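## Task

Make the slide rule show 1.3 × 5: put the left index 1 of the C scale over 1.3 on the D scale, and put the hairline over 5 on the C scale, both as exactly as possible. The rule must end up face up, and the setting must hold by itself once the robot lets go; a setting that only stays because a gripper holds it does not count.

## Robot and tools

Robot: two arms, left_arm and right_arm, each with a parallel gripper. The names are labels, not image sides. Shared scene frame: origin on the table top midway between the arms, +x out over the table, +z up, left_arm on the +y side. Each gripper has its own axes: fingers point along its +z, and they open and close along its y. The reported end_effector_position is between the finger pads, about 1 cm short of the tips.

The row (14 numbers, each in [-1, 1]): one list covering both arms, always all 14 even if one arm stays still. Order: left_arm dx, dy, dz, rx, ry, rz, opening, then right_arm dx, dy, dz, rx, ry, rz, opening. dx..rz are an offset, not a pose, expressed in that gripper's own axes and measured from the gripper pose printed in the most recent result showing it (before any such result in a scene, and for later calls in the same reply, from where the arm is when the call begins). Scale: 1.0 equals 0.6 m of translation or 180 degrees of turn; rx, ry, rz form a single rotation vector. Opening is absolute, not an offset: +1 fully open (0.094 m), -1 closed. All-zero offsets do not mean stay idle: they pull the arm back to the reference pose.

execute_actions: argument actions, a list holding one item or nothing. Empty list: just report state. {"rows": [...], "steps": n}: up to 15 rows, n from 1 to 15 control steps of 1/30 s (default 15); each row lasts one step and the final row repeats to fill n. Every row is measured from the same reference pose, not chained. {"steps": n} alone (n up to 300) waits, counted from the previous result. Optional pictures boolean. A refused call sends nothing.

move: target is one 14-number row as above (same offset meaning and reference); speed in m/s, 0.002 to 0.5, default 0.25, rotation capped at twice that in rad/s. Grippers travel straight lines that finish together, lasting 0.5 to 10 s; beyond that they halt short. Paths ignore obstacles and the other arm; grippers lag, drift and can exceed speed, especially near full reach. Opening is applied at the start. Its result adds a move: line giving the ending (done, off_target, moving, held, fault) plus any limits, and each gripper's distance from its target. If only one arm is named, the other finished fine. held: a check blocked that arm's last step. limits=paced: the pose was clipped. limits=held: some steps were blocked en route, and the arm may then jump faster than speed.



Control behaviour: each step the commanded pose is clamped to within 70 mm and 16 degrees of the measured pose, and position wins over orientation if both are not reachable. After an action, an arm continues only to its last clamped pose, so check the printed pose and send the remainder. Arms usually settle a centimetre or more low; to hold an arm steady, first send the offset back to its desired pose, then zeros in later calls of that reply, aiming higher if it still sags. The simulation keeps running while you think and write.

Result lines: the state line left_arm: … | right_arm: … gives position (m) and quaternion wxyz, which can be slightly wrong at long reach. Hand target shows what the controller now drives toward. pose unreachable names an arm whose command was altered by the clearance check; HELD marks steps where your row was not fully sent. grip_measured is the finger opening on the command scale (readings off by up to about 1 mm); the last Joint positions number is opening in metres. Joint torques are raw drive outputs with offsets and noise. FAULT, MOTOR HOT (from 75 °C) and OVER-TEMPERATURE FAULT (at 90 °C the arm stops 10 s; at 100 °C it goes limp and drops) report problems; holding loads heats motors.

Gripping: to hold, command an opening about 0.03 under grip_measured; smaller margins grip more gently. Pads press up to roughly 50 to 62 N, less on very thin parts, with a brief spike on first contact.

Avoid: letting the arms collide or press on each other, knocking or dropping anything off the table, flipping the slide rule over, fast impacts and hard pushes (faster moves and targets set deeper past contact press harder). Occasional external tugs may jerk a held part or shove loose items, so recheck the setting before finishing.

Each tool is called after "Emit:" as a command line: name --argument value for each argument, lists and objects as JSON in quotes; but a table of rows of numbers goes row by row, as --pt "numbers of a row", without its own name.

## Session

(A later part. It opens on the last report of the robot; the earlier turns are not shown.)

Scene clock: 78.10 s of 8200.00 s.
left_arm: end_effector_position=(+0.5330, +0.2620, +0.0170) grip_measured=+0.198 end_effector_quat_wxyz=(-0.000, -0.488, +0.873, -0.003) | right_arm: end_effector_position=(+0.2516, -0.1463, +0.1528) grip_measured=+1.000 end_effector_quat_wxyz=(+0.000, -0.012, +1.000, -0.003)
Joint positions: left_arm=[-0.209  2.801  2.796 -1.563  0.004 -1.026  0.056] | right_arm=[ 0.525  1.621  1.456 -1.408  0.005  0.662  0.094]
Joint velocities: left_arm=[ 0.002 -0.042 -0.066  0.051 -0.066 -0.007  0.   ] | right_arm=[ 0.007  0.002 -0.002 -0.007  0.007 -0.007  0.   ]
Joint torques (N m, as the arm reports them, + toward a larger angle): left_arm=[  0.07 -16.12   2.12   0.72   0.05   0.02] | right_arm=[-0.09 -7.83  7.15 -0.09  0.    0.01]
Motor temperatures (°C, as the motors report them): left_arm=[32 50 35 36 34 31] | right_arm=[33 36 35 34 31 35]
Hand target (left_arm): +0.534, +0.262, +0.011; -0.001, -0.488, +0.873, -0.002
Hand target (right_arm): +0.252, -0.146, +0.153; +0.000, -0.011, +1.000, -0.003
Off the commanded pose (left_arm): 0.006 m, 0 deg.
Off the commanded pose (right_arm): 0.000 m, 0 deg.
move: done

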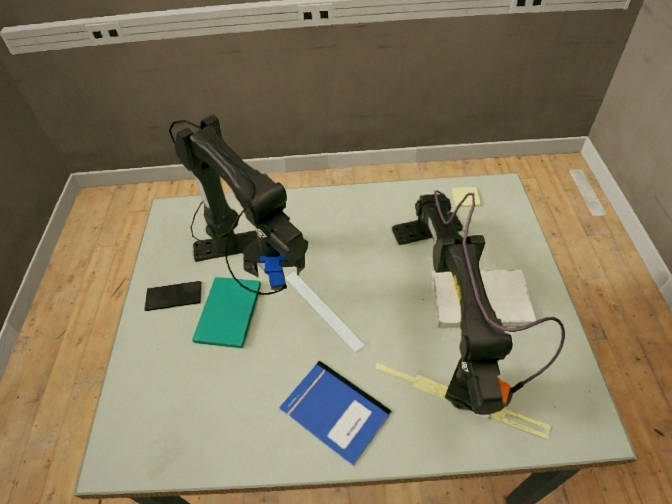

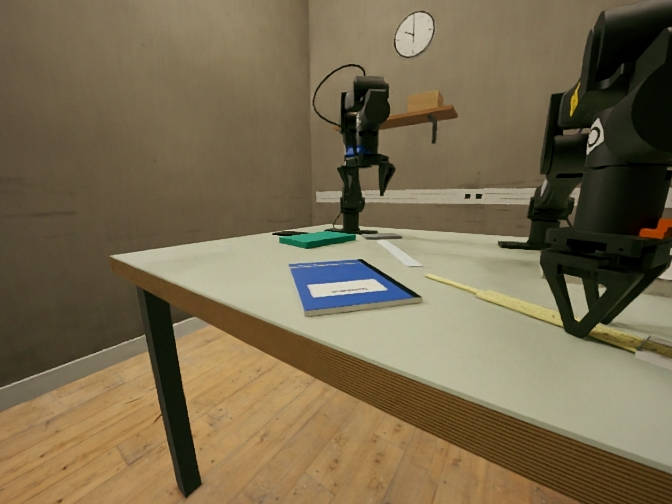

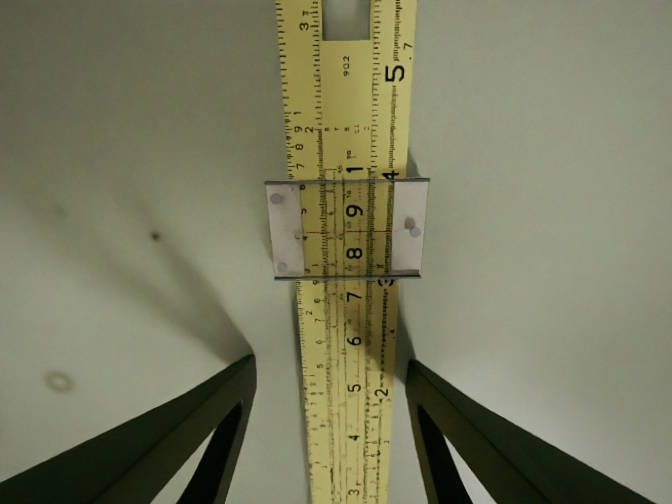

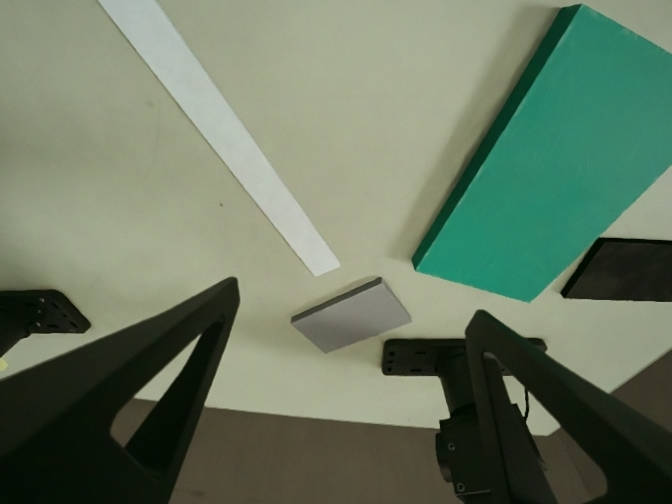

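Emit:
move --target '[0,-0.005,0.006,0,0,0,0.2,0,0,0,0,0,0,1]' --speed 0.02

Emit:
move --target '[0,0,0,0,0,0,-0.41,0,0,0,0,0,0,1]' --speed 0.02

Scene clock: 81.23 s of 8200.00 s.
left_arm: end_effector_position=(+0.5332, +0.2620, +0.0175) grip_measured=+0.198 end_effector_quat_wxyz=(+0.000, -0.488, +0.873, -0.003) | right_arm: end_effector_position=(+0.2516, -0.1463, +0.1528) grip_measured=+1.000 end_effector_quat_wxyz=(+0.000, -0.012, +1.000, -0.003)
Joint positions: left_arm=[-0.209  2.811  2.818 -1.575  0.004 -1.026  0.056] | right_arm=[ 0.525  1.621  1.456 -1.408  0.005  0.662  0.094]
Joint velocities: left_arm=[-0.007  0.017  0.056 -0.037 -0.007 -0.037 -0.   ] | right_arm=[-0.007 -0.002 -0.027 -0.037  0.007 -0.022  0.   ]
Joint torques (N m, as the arm reports them, + toward a larger angle): left_arm=[ -0.33 -14.93   5.07   0.6    0.04  -0.05] | right_arm=[ 0.05 -7.77  7.16 -0.05  0.02  0.01]
Motor temperatures (°C, as the motors report them): left_arm=[32 50 35 36 34 31] | right_arm=[33 36 35 34 31 35]
Hand target (left_arm): +0.535, +0.260, +0.013; +0.001, -0.488, +0.873, -0.003
Hand target (right_arm): +0.252, -0.146, +0.153; +0.000, -0.012, +1.000, -0.003
Off the commanded pose (left_arm): 0.005 m, 0 deg.
Off the commanded pose (right_arm): 0.000 m, 0 deg.
move: done

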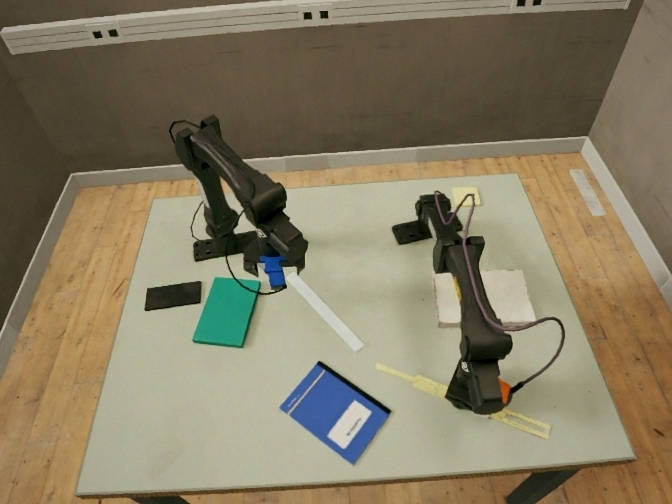

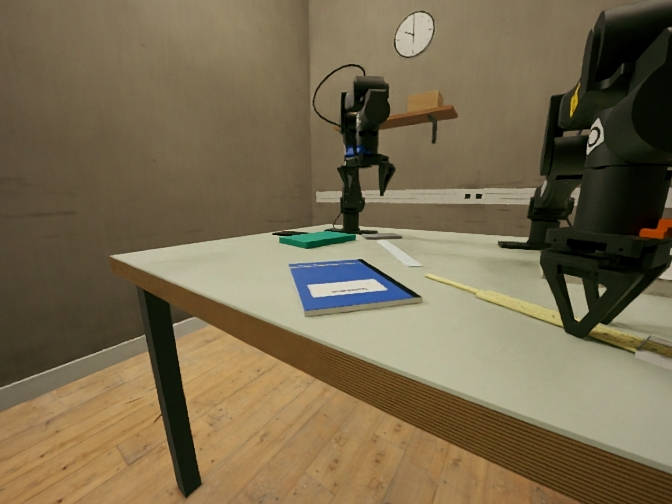

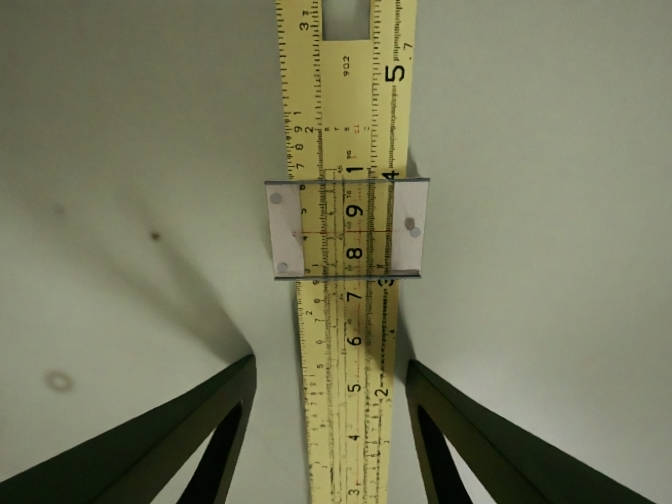

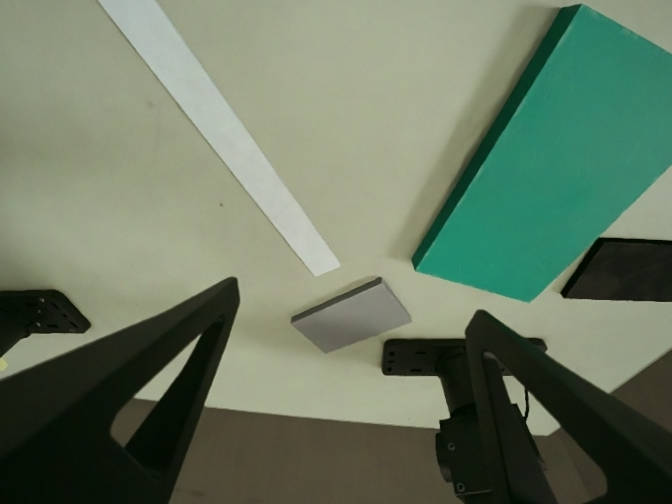

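Scene clock: 81.73 s of 8200.00 s.
left_arm: end_effector_position=(+0.5326, +0.2620, +0.0176) grip_measured=-0.376 end_effector_quat_wxyz=(-0.001, -0.488, +0.873, -0.002) | right_arm: end_effector_position=(+0.2516, -0.1463, +0.1528) grip_measured=+1.000 end_effector_quat_wxyz=(+0.000, -0.012, +1.000, -0.003)
Joint positions: left_arm=[-0.209  2.811  2.818 -1.578  0.004 -1.026  0.029] | right_arm=[ 0.525  1.621  1.456 -1.408  0.005  0.662  0.094]
Joint velocities: left_arm=[0.002 0.002 0.017 0.037 0.051 0.007 0.   ] | right_arm=[ 0.032 -0.012 -0.012  0.037 -0.066  0.066  0.   ]
Joint torques (N m, as the arm reports them, + toward a larger angle): left_arm=[  0.12 -16.08   3.83   0.6    0.01  -0.02] | right_arm=[ 0.02 -7.86  7.25 -0.07  0.05  0.02]
Motor temperatures (°C, as the motors report them): left_arm=[32 50 35 36 34 31] | right_arm=[33 36 35 34 31 35]
Hand target (left_arm): +0.533, +0.262, +0.018; +0.000, -0.488, +0.873, -0.003
Hand target (right_arm): +0.252, -0.146, +0.153; +0.000, -0.011, +1.000, -0.003
Off the commanded pose (left_arm): 0.001 m, 0 deg.
Off the commanded pose (right_arm): 0.000 m, 0 deg.
move: done

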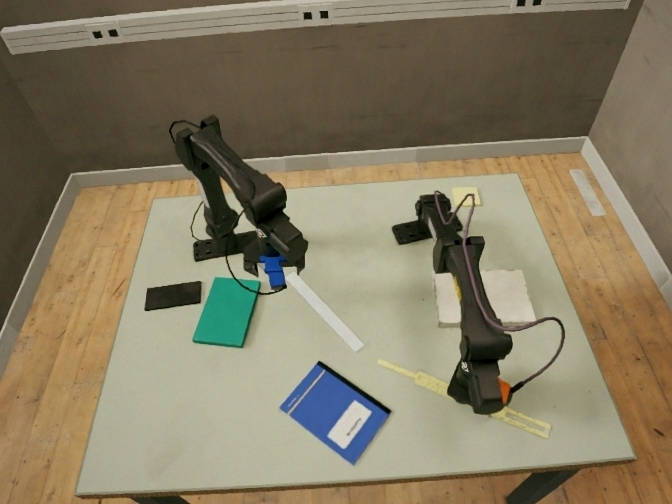

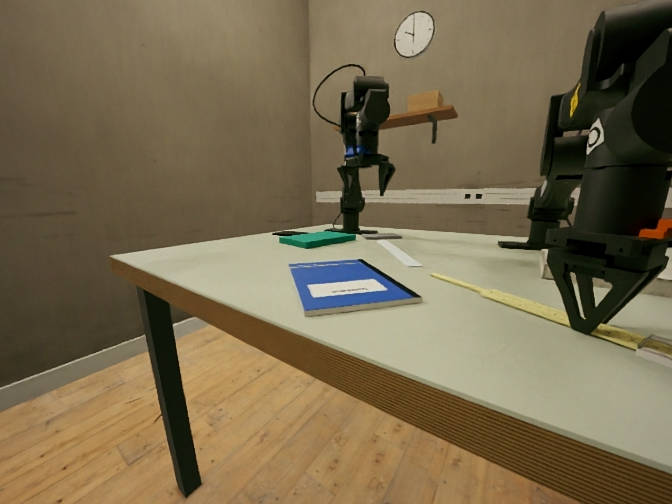

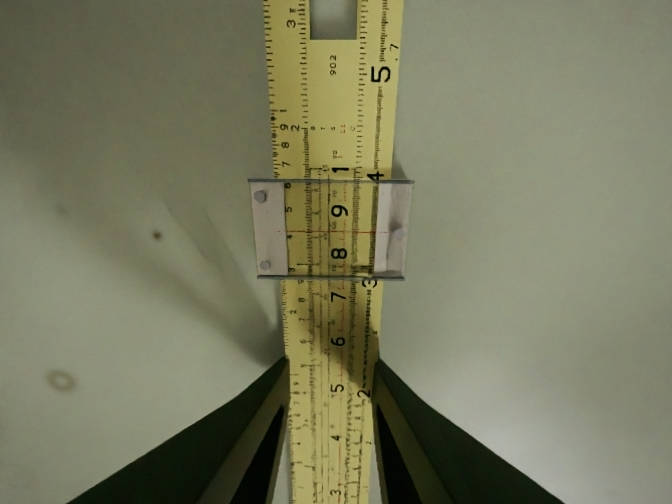

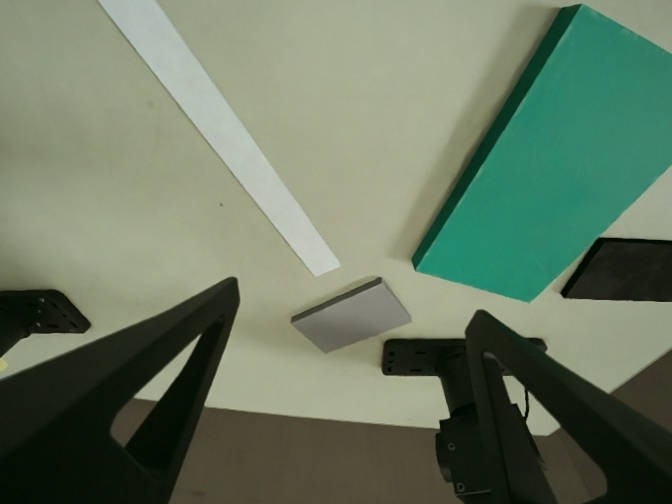

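Emit:
move --target '[0.117,0.15,-0.025,0,0,-0.178,-0.41,0,0,0,0,0,0,1]' --speed 0.05

Scene clock: 97.90 s of 8200.00 s.
left_arm: end_effector_position=(+0.4157, +0.2514, +0.0184) grip_measured=-0.376 end_effector_quat_wxyz=(-0.016, -0.710, +0.704, +0.012) | right_arm: end_effector_position=(+0.2516, -0.1463, +0.1528) grip_measured=+1.000 end_effector_quat_wxyz=(+0.000, -0.012, +1.000, -0.003)
Joint positions: left_arm=[-0.236  2.155  1.625 -1.079  0.006 -1.612  0.029] | right_arm=[ 0.525  1.621  1.456 -1.408  0.005  0.662  0.094]
Joint velocities: left_arm=[ 0.002  0.012  0.002  0.022 -0.037 -0.007 -0.   ] | right_arm=[ 0.002 -0.002  0.012  0.007  0.007 -0.022  0.   ]
Joint torques (N m, as the arm reports them, + toward a larger angle): left_arm=[ -0.91 -15.42   3.36   0.54  -0.03  -0.1 ] | right_arm=[ 0.   -7.77  7.35 -0.08  0.06 -0.01]
Motor temperatures (°C, as the motors report them): left_arm=[32 49 35 36 34 31] | right_arm=[33 36 35 34 31 35]
Hand target (left_arm): +0.419, +0.248, +0.032; +0.002, +0.710, -0.704, +0.002
Hand target (right_arm): +0.252, -0.146, +0.153; +0.000, -0.012, +1.000, -0.003
Off the commanded pose (left_arm): 0.015 m, 2 deg.
Off the commanded pose (right_arm): 0.000 m, 0 deg.
After step 90, 7.27 s passed at rest.
move: off_target (left_arm)

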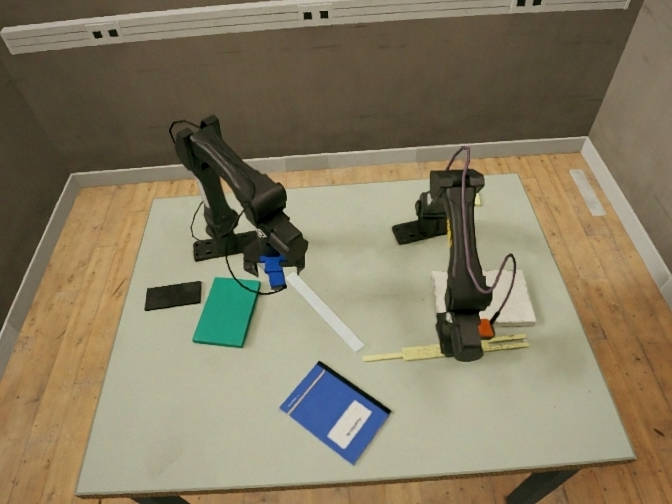

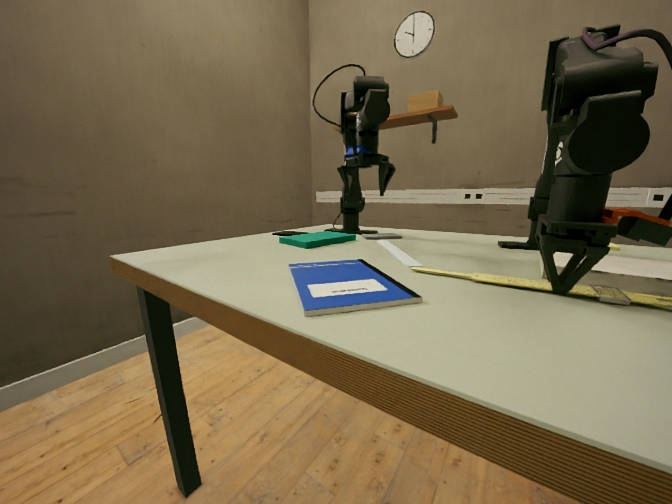

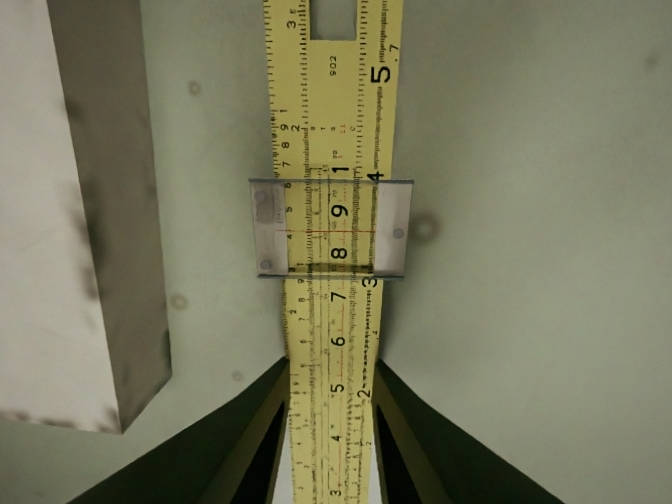

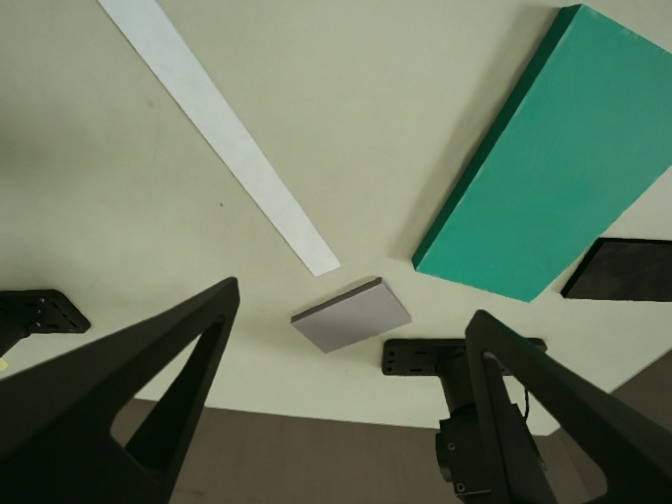

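Emit:
move --target '[0,0,-0.012,0,0,0,-0.41,-0.239,0.21,0.125,0,0,-0.5,-0.25]' --speed 0.2

Scene clock: 130.30 s of 8200.00 s.
left_arm: end_effector_position=(+0.4133, +0.2515, +0.0185) grip_measured=-0.376 end_effector_quat_wxyz=(-0.019, -0.711, +0.703, +0.016) | right_arm: end_effector_position=(+0.3967, -0.0252, +0.0694) grip_measured=-0.247 end_effector_quat_wxyz=(-0.002, -0.708, +0.706, -0.002)
Joint positions: left_arm=[-0.236  2.155  1.625 -1.089  0.006 -1.615  0.029] | right_arm=[ 0.53   2.453  2.338 -1.46   0.005 -0.885  0.035]
Joint velocities: left_arm=[ 0.017 -0.007 -0.007  0.022 -0.022 -0.066 -0.002] | right_arm=[-0.002  0.007 -0.002 -0.066  0.081  0.007 -0.   ]
Joint torques (N m, as the arm reports them, + toward a larger angle): left_arm=[  0.13 -12.84   5.15   0.33  -0.02   0.03] | right_arm=[  0.78 -14.89  10.18  -0.28  -0.03  -0.12]
Motor temperatures (°C, as the motors report them): left_arm=[32 49 35 36 34 31] | right_arm=[33 37 35 34 31 35]
Hand target (left_arm): +0.416, +0.252, +0.026; +0.015, +0.710, -0.704, -0.012
Hand target (right_arm): +0.394, -0.021, +0.075; +0.001, +0.715, -0.699, +0.002
Off the commanded pose (left_arm): 0.008 m, 1 deg.
Off the commanded pose (right_arm): 0.012 m, 1 deg.
After step 90, 24.87 s passed at rest.
move: off_target (right_arm)

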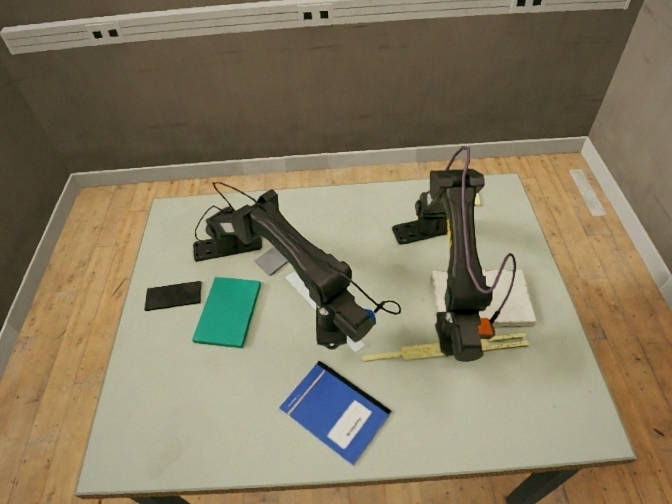

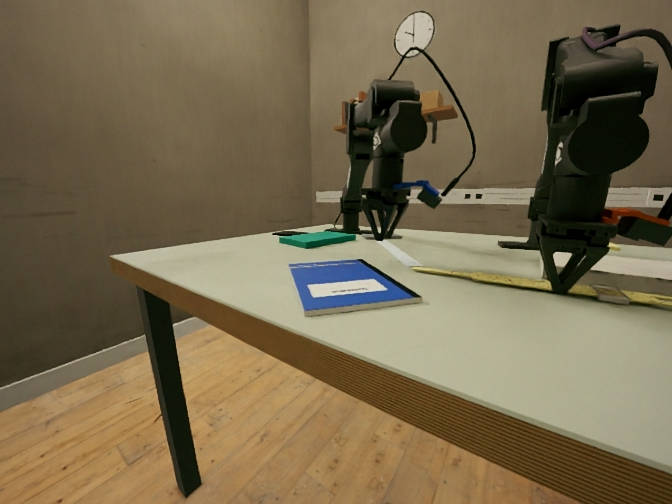

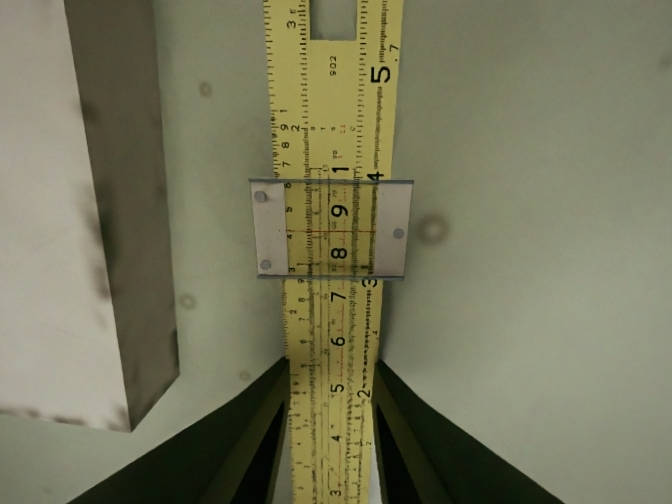

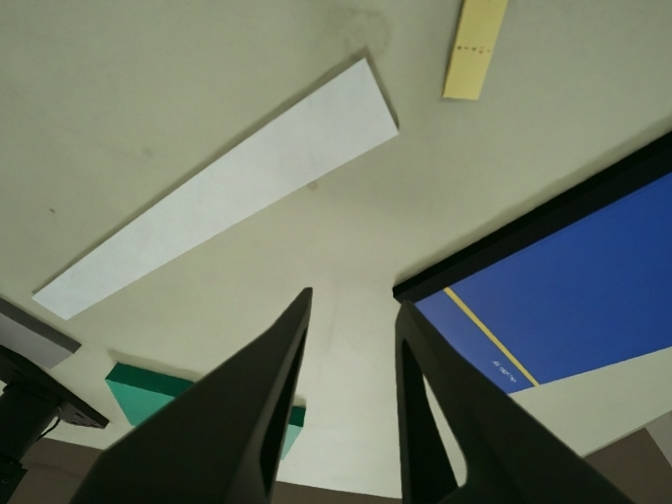

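Emit:
move --target '[0,0,-0.075,0,0,0,0.2,-0.06,-0.057,0.012,0,0,0,-0.25]' --speed 0.1

Emit:
move --target '[-0.2,0,-0.02,0,0,0,0.2,0,0,-0.012,0,0,0,-0.25]' --speed 0.15

Scene clock: 146.20 s of 8200.00 s.
left_arm: end_effector_position=(+0.4090, +0.2517, +0.0449) grip_measured=+0.198 end_effector_quat_wxyz=(-0.033, -0.710, +0.702, +0.031) | right_arm: end_effector_position=(+0.4338, +0.0054, +0.0540) grip_measured=-0.247 end_effector_quat_wxyz=(+0.039, -0.708, +0.705, -0.006)
Joint positions: left_arm=[-0.236  2.155  1.73  -1.236  0.006 -1.615  0.056] | right_arm=[ 0.53   2.716  2.774 -1.55   0.005 -0.885  0.035]
Joint velocities: left_arm=[-0.002 -0.017 -0.012 -0.007  0.022  0.051 -0.   ] | right_arm=[ 0.022 -0.002  0.012 -0.022  0.022 -0.051  0.001]
Joint torques (N m, as the arm reports them, + toward a larger angle): left_arm=[  0.26 -14.95   5.69   0.2   -0.01   0.01] | right_arm=[  0.76 -16.89   9.84  -0.12   0.03   0.06]
Motor temperatures (°C, as the motors report them): left_arm=[32 48 35 36 34 31] | right_arm=[33 39 36 34 31 35]
Hand target (left_arm): +0.415, +0.252, +0.063; +0.019, +0.711, -0.703, -0.016
Hand target (right_arm): +0.430, +0.009, +0.061; -0.043, +0.708, -0.705, +0.006
Off the commanded pose (left_arm): 0.020 m, 2 deg.
Off the commanded pose (right_arm): 0.010 m, 5 deg.
joint sent to its limit (right arm) — the command would take joint 4 (wrist pitch) past its lower limit, so that joint was sent only as far as its limit.
After step 90, 11.83 s passed at rest.
move: off_target (left_arm, right_arm)

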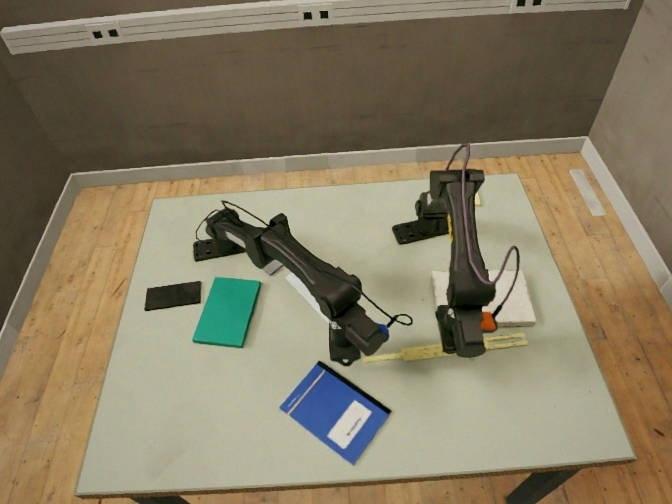

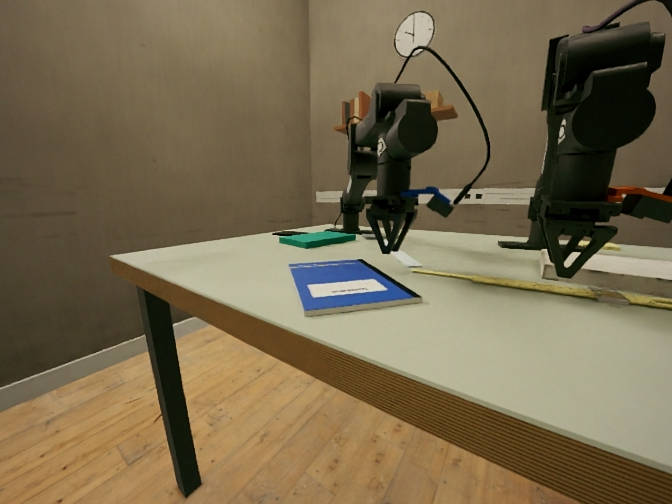

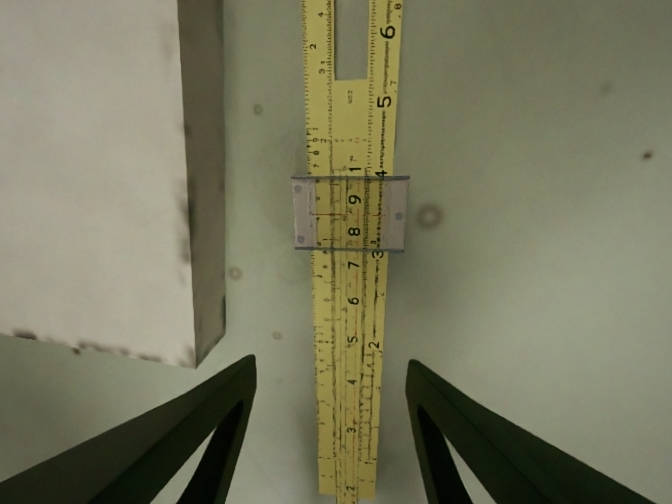

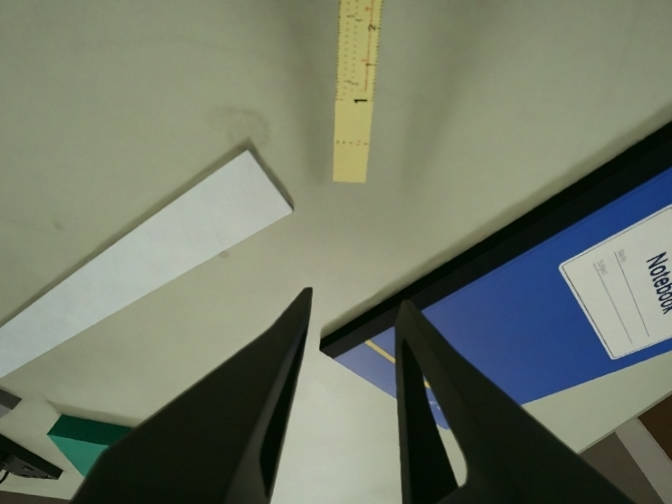

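Scene clock: 147.53 s of 8200.00 s.
left_arm: end_effector_position=(+0.4015, +0.3696, +0.0481) grip_measured=+0.198 end_effector_quat_wxyz=(-0.043, -0.714, +0.698, +0.033) | right_arm: end_effector_position=(+0.4337, +0.0053, +0.0540) grip_measured=-0.247 end_effector_quat_wxyz=(+0.039, -0.708, +0.705, -0.006)
Joint positions: left_arm=[ 0.056  2.197  1.808 -1.289 -0.013 -1.334  0.056] | right_arm=[ 0.53   2.716  2.774 -1.551  0.005 -0.885  0.035]
Joint velocities: left_arm=[-0.007  0.002  0.017  0.007 -0.051 -0.051 -0.001] | right_arm=[ 0.007  0.002 -0.007 -0.007 -0.066 -0.007 -0.001]
Joint torques (N m, as the arm reports them, + toward a larger angle): left_arm=[ -0.2  -12.84   5.85   0.19  -0.09   0.05] | right_arm=[ -0.13 -17.18   9.25  -0.2    0.06   0.01]
Motor temperatures (°C, as the motors report them): left_arm=[32 48 35 36 34 31] | right_arm=[33 39 36 34 31 35]
Hand target (left_arm): +0.406, +0.371, +0.055; +0.035, +0.710, -0.702, -0.032
Hand target (right_arm): +0.433, +0.005, +0.061; -0.042, +0.708, -0.705, +0.007
Off the commanded pose (left_arm): 0.011 m, 1 deg.
Off the commanded pose (right_arm): 0.007 m, 0 deg.
joint sent to its limit (right arm) — the command would take joint 4 (wrist pitch) past its lower limit, so that joint was sent only as far as its limit.
move: off_target (left_arm)

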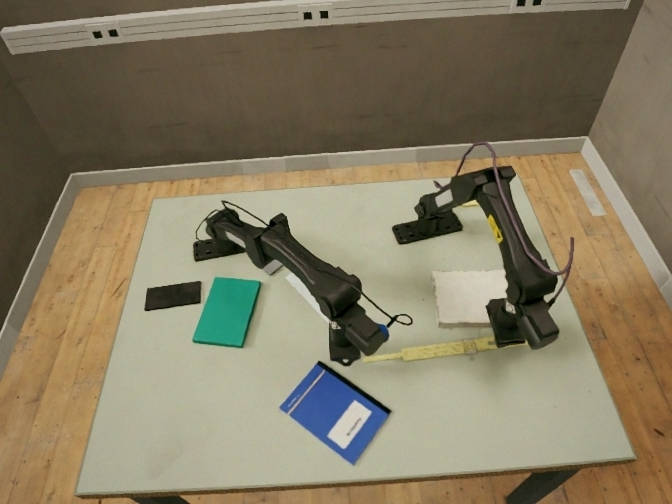

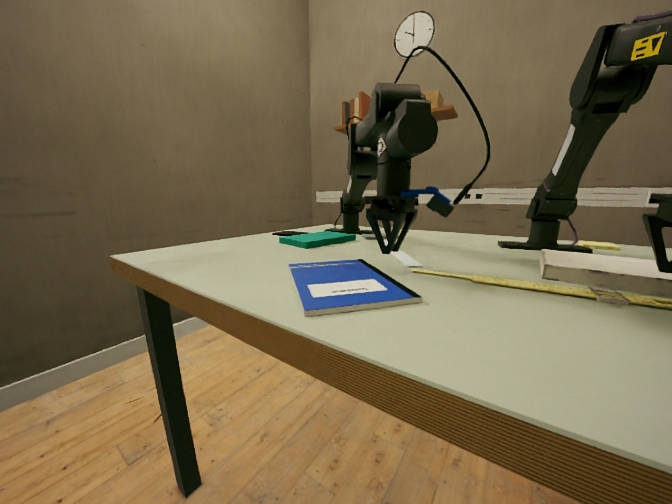

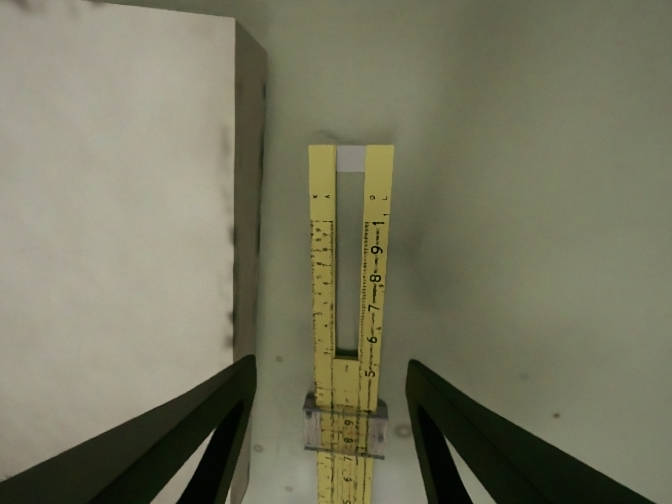

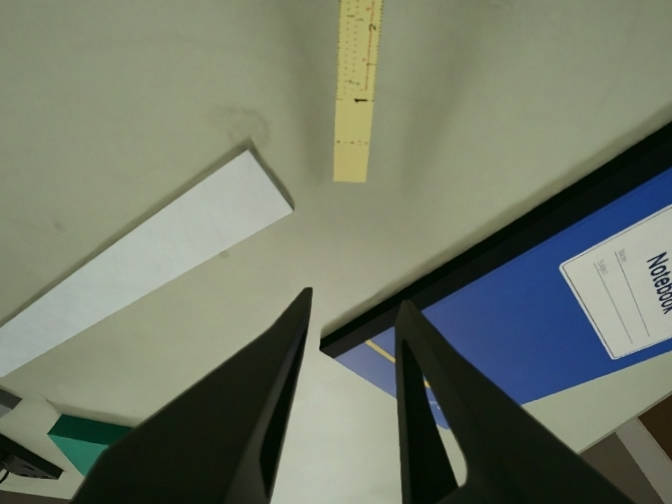

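Emit:
move --target '[0,-0.022,-0.012,0.034,0,0,0.0,-0.033,0.036,0.0,-0.02,0.015,0,-0.25]' --speed 0.05

Scene clock: 156.53 s of 8200.00 s.
left_arm: end_effector_position=(+0.4129, +0.3687, +0.0422) grip_measured=+0.002 end_effector_quat_wxyz=(-0.019, -0.714, +0.699, +0.006) | right_arm: end_effector_position=(+0.4162, +0.0237, +0.0464) grip_measured=-0.247 end_effector_quat_wxyz=(+0.031, -0.709, +0.704, -0.004)
Joint positions: left_arm=[ 0.056  2.174  1.753 -1.189  0.009 -1.333  0.047] | right_arm=[ 0.579  2.731  2.774 -1.551  0.005 -0.84   0.035]
Joint velocities: left_arm=[ 0.002 -0.022 -0.012 -0.022  0.007  0.037 -0.   ] | right_arm=[ 0.002  0.002  0.007  0.007 -0.037  0.051  0.001]
Joint torques (N m, as the arm reports them, + toward a larger angle): left_arm=[  0.37 -15.36   3.43   0.56  -0.02  -0.03] | right_arm=[  0.77 -17.61   8.29  -0.19   0.04   0.1 ]
Motor temperatures (°C, as the motors report them): left_arm=[32 47 35 36 34 31] | right_arm=[33 40 36 34 31 35]
Hand target (left_arm): +0.415, +0.370, +0.053; +0.004, +0.716, -0.698, +0.003
Hand target (right_arm): +0.412, +0.025, +0.053; -0.031, +0.708, -0.705, +0.001
Off the commanded pose (left_arm): 0.012 m, 2 deg.
Off the commanded pose (right_arm): 0.008 m, 4 deg.
joint sent to its limit (right arm) — the command would take joint 4 (wrist pitch) past its lower limit, so that joint was sent only as far as its limit.
After step 90, 4.60 s passed at rest.
move: off_target (left_arm, right_arm)

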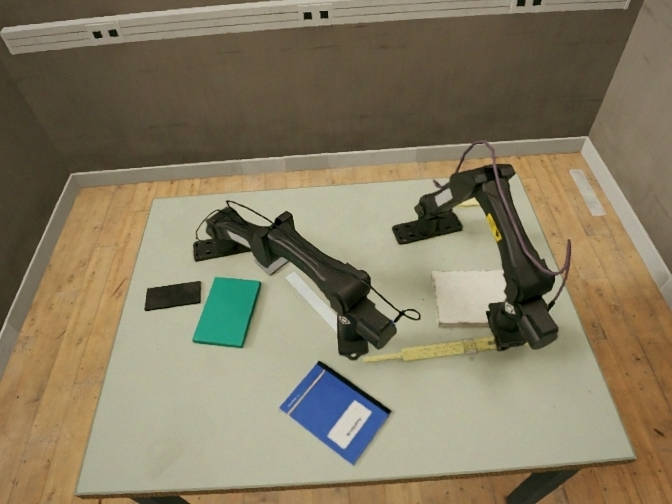

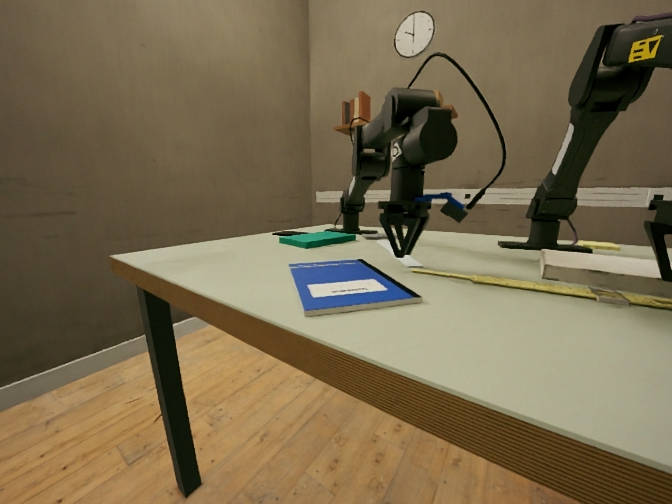

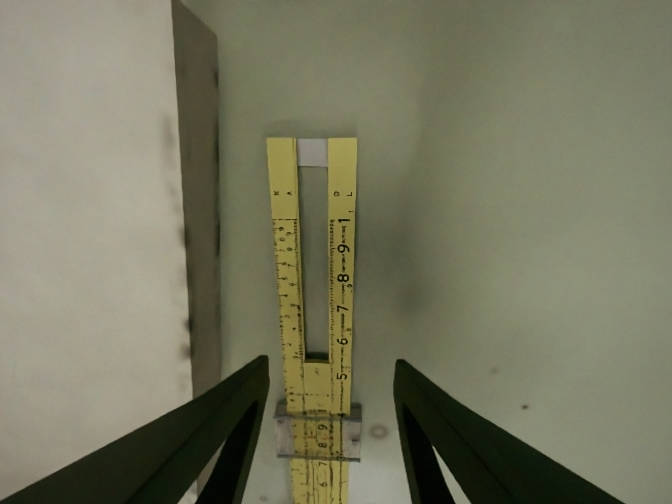

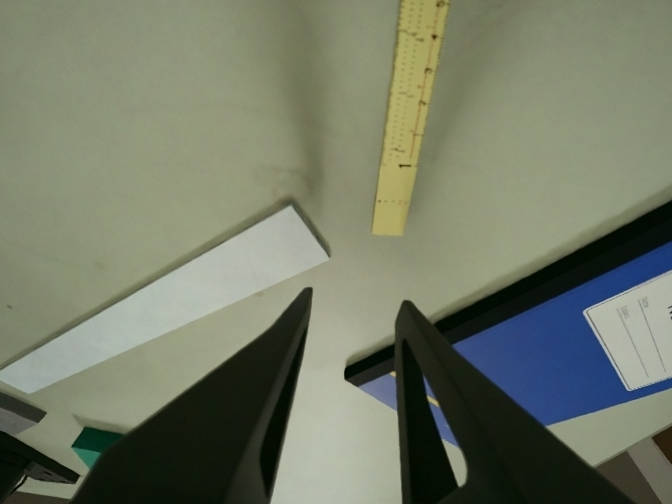

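Emit:
move --target '[0,0.013,0.022,0,0,0,0.0,0,0.007,0.03,0,0,0,-0.25]' --speed 0.03

Scene clock: 162.17 s of 8200.00 s.
left_arm: end_effector_position=(+0.4026, +0.3659, +0.0228) grip_measured=+0.002 end_effector_quat_wxyz=(-0.030, -0.714, +0.699, +0.013) | right_arm: end_effector_position=(+0.4112, +0.0192, +0.0260) grip_measured=-0.247 end_effector_quat_wxyz=(+0.017, -0.709, +0.705, -0.003)
Joint positions: left_arm=[ 0.056  2.174  1.673 -1.133  0.009 -1.333  0.047] | right_arm=[ 0.579  2.668  2.568 -1.437  0.005 -0.839  0.035]
Joint velocities: left_arm=[-0.007 -0.032 -0.007  0.007 -0.007  0.007 -0.   ] | right_arm=[ 0.007 -0.027 -0.051  0.037  0.007  0.066 -0.001]
Joint torques (N m, as the arm reports them, + toward a larger angle): left_arm=[  0.41 -14.08   3.41   0.45   0.01   0.04] | right_arm=[  0.55 -17.93   5.25   0.21  -0.03   0.03]
Motor temperatures (°C, as the motors report them): left_arm=[32 48 35 36 34 31] | right_arm=[33 41 36 34 31 35]
Hand target (left_arm): +0.405, +0.368, +0.029; +0.019, +0.714, -0.699, -0.006
Hand target (right_arm): +0.413, +0.024, +0.028; -0.030, +0.709, -0.704, +0.004
Off the commanded pose (left_arm): 0.007 m, 1 deg.
Off the commanded pose (right_arm): 0.006 m, 2 deg.
After step 90, 1.73 s passed at rest.
move: done

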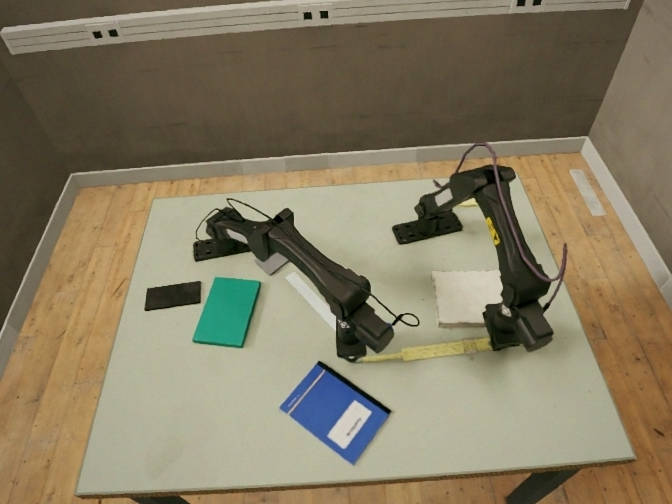

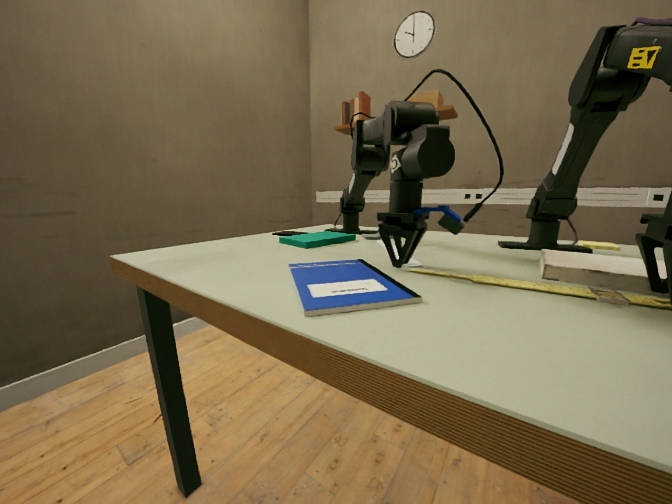

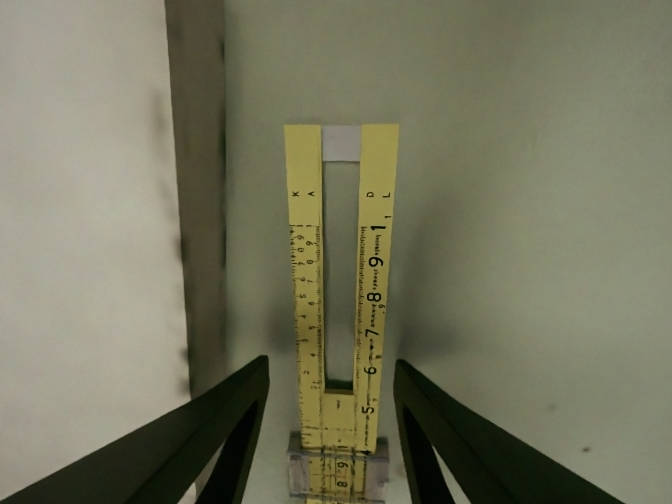

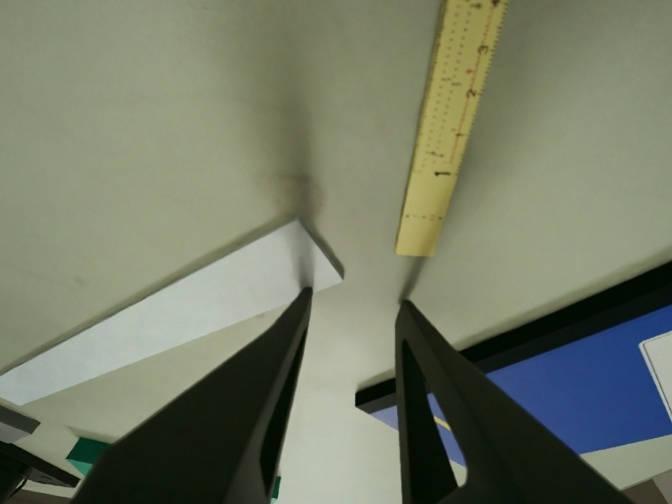

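Emit:
move --target '[0,-0.008,0.003,0,0,0,0.0,0,-0.012,0.002,0,0,0,-0.25]' --speed 0.02

Scene clock: 165.87 s of 8200.00 s.
left_arm: end_effector_position=(+0.4019, +0.3657, +0.0170) grip_measured=+0.002 end_effector_quat_wxyz=(-0.035, -0.714, +0.699, +0.015) | right_arm: end_effector_position=(+0.4141, +0.0218, +0.0263) grip_measured=-0.247 end_effector_quat_wxyz=(+0.018, -0.710, +0.704, -0.003)
Joint positions: left_arm=[ 0.056  2.19   1.673 -1.13   0.009 -1.333  0.047] | right_arm=[ 0.579  2.709  2.649 -1.474  0.005 -0.841  0.035]
Joint velocities: left_arm=[-0.002  0.002 -0.002  0.066  0.051 -0.007 -0.001] | right_arm=[-0.002  0.032  0.061 -0.037 -0.022  0.037 -0.   ]
Joint torques (N m, as the arm reports them, + toward a larger angle): left_arm=[ -0.29 -12.17   5.47   0.37   0.03  -0.06] | right_arm=[ -0.73 -15.39   9.61  -0.14   0.01  -0.09]
Motor temperatures (°C, as the motors report them): left_arm=[32 48 35 36 34 31] | right_arm=[33 42 35 34 31 35]
Hand target (left_arm): +0.407, +0.366, +0.021; +0.030, +0.714, -0.699, -0.012
Hand target (right_arm): +0.418, +0.019, +0.025; -0.018, +0.709, -0.705, +0.003
Off the commanded pose (left_arm): 0.007 m, 1 deg.
Off the commanded pose (right_arm): 0.005 m, 0 deg.
move: done

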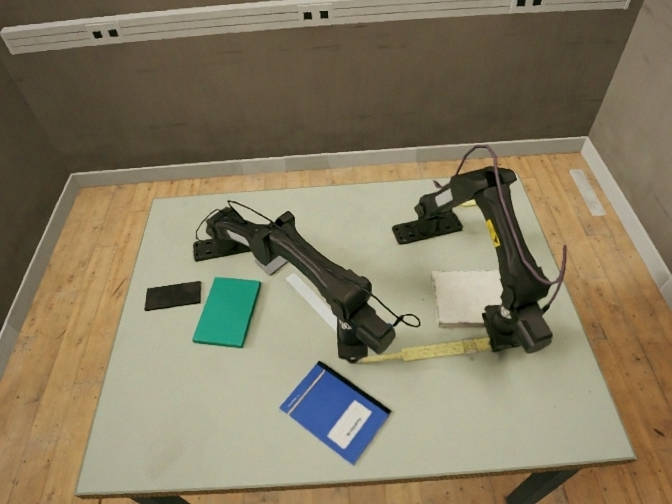

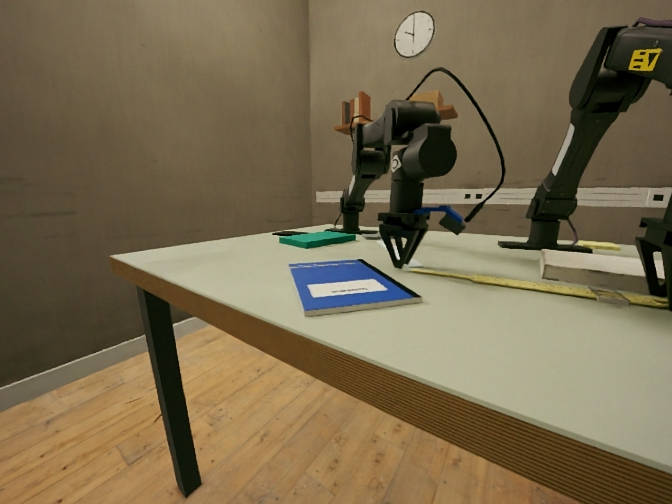

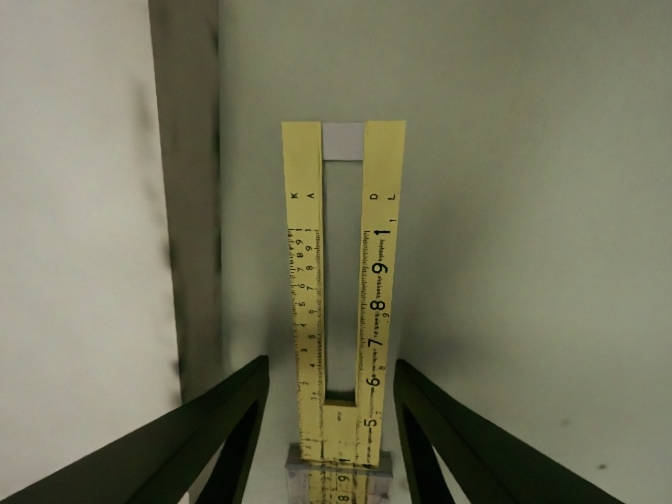

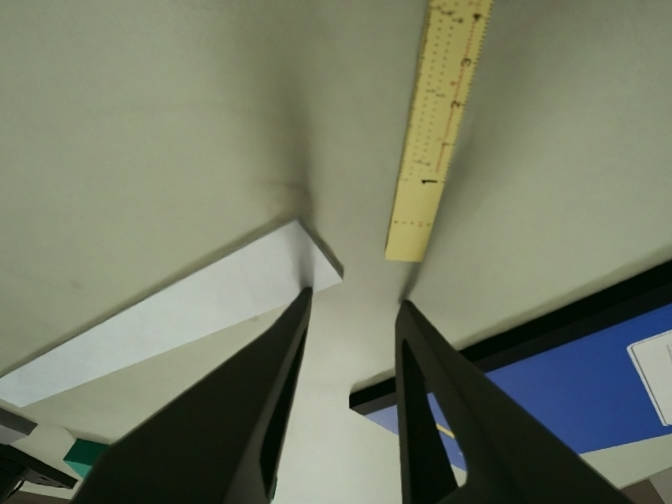

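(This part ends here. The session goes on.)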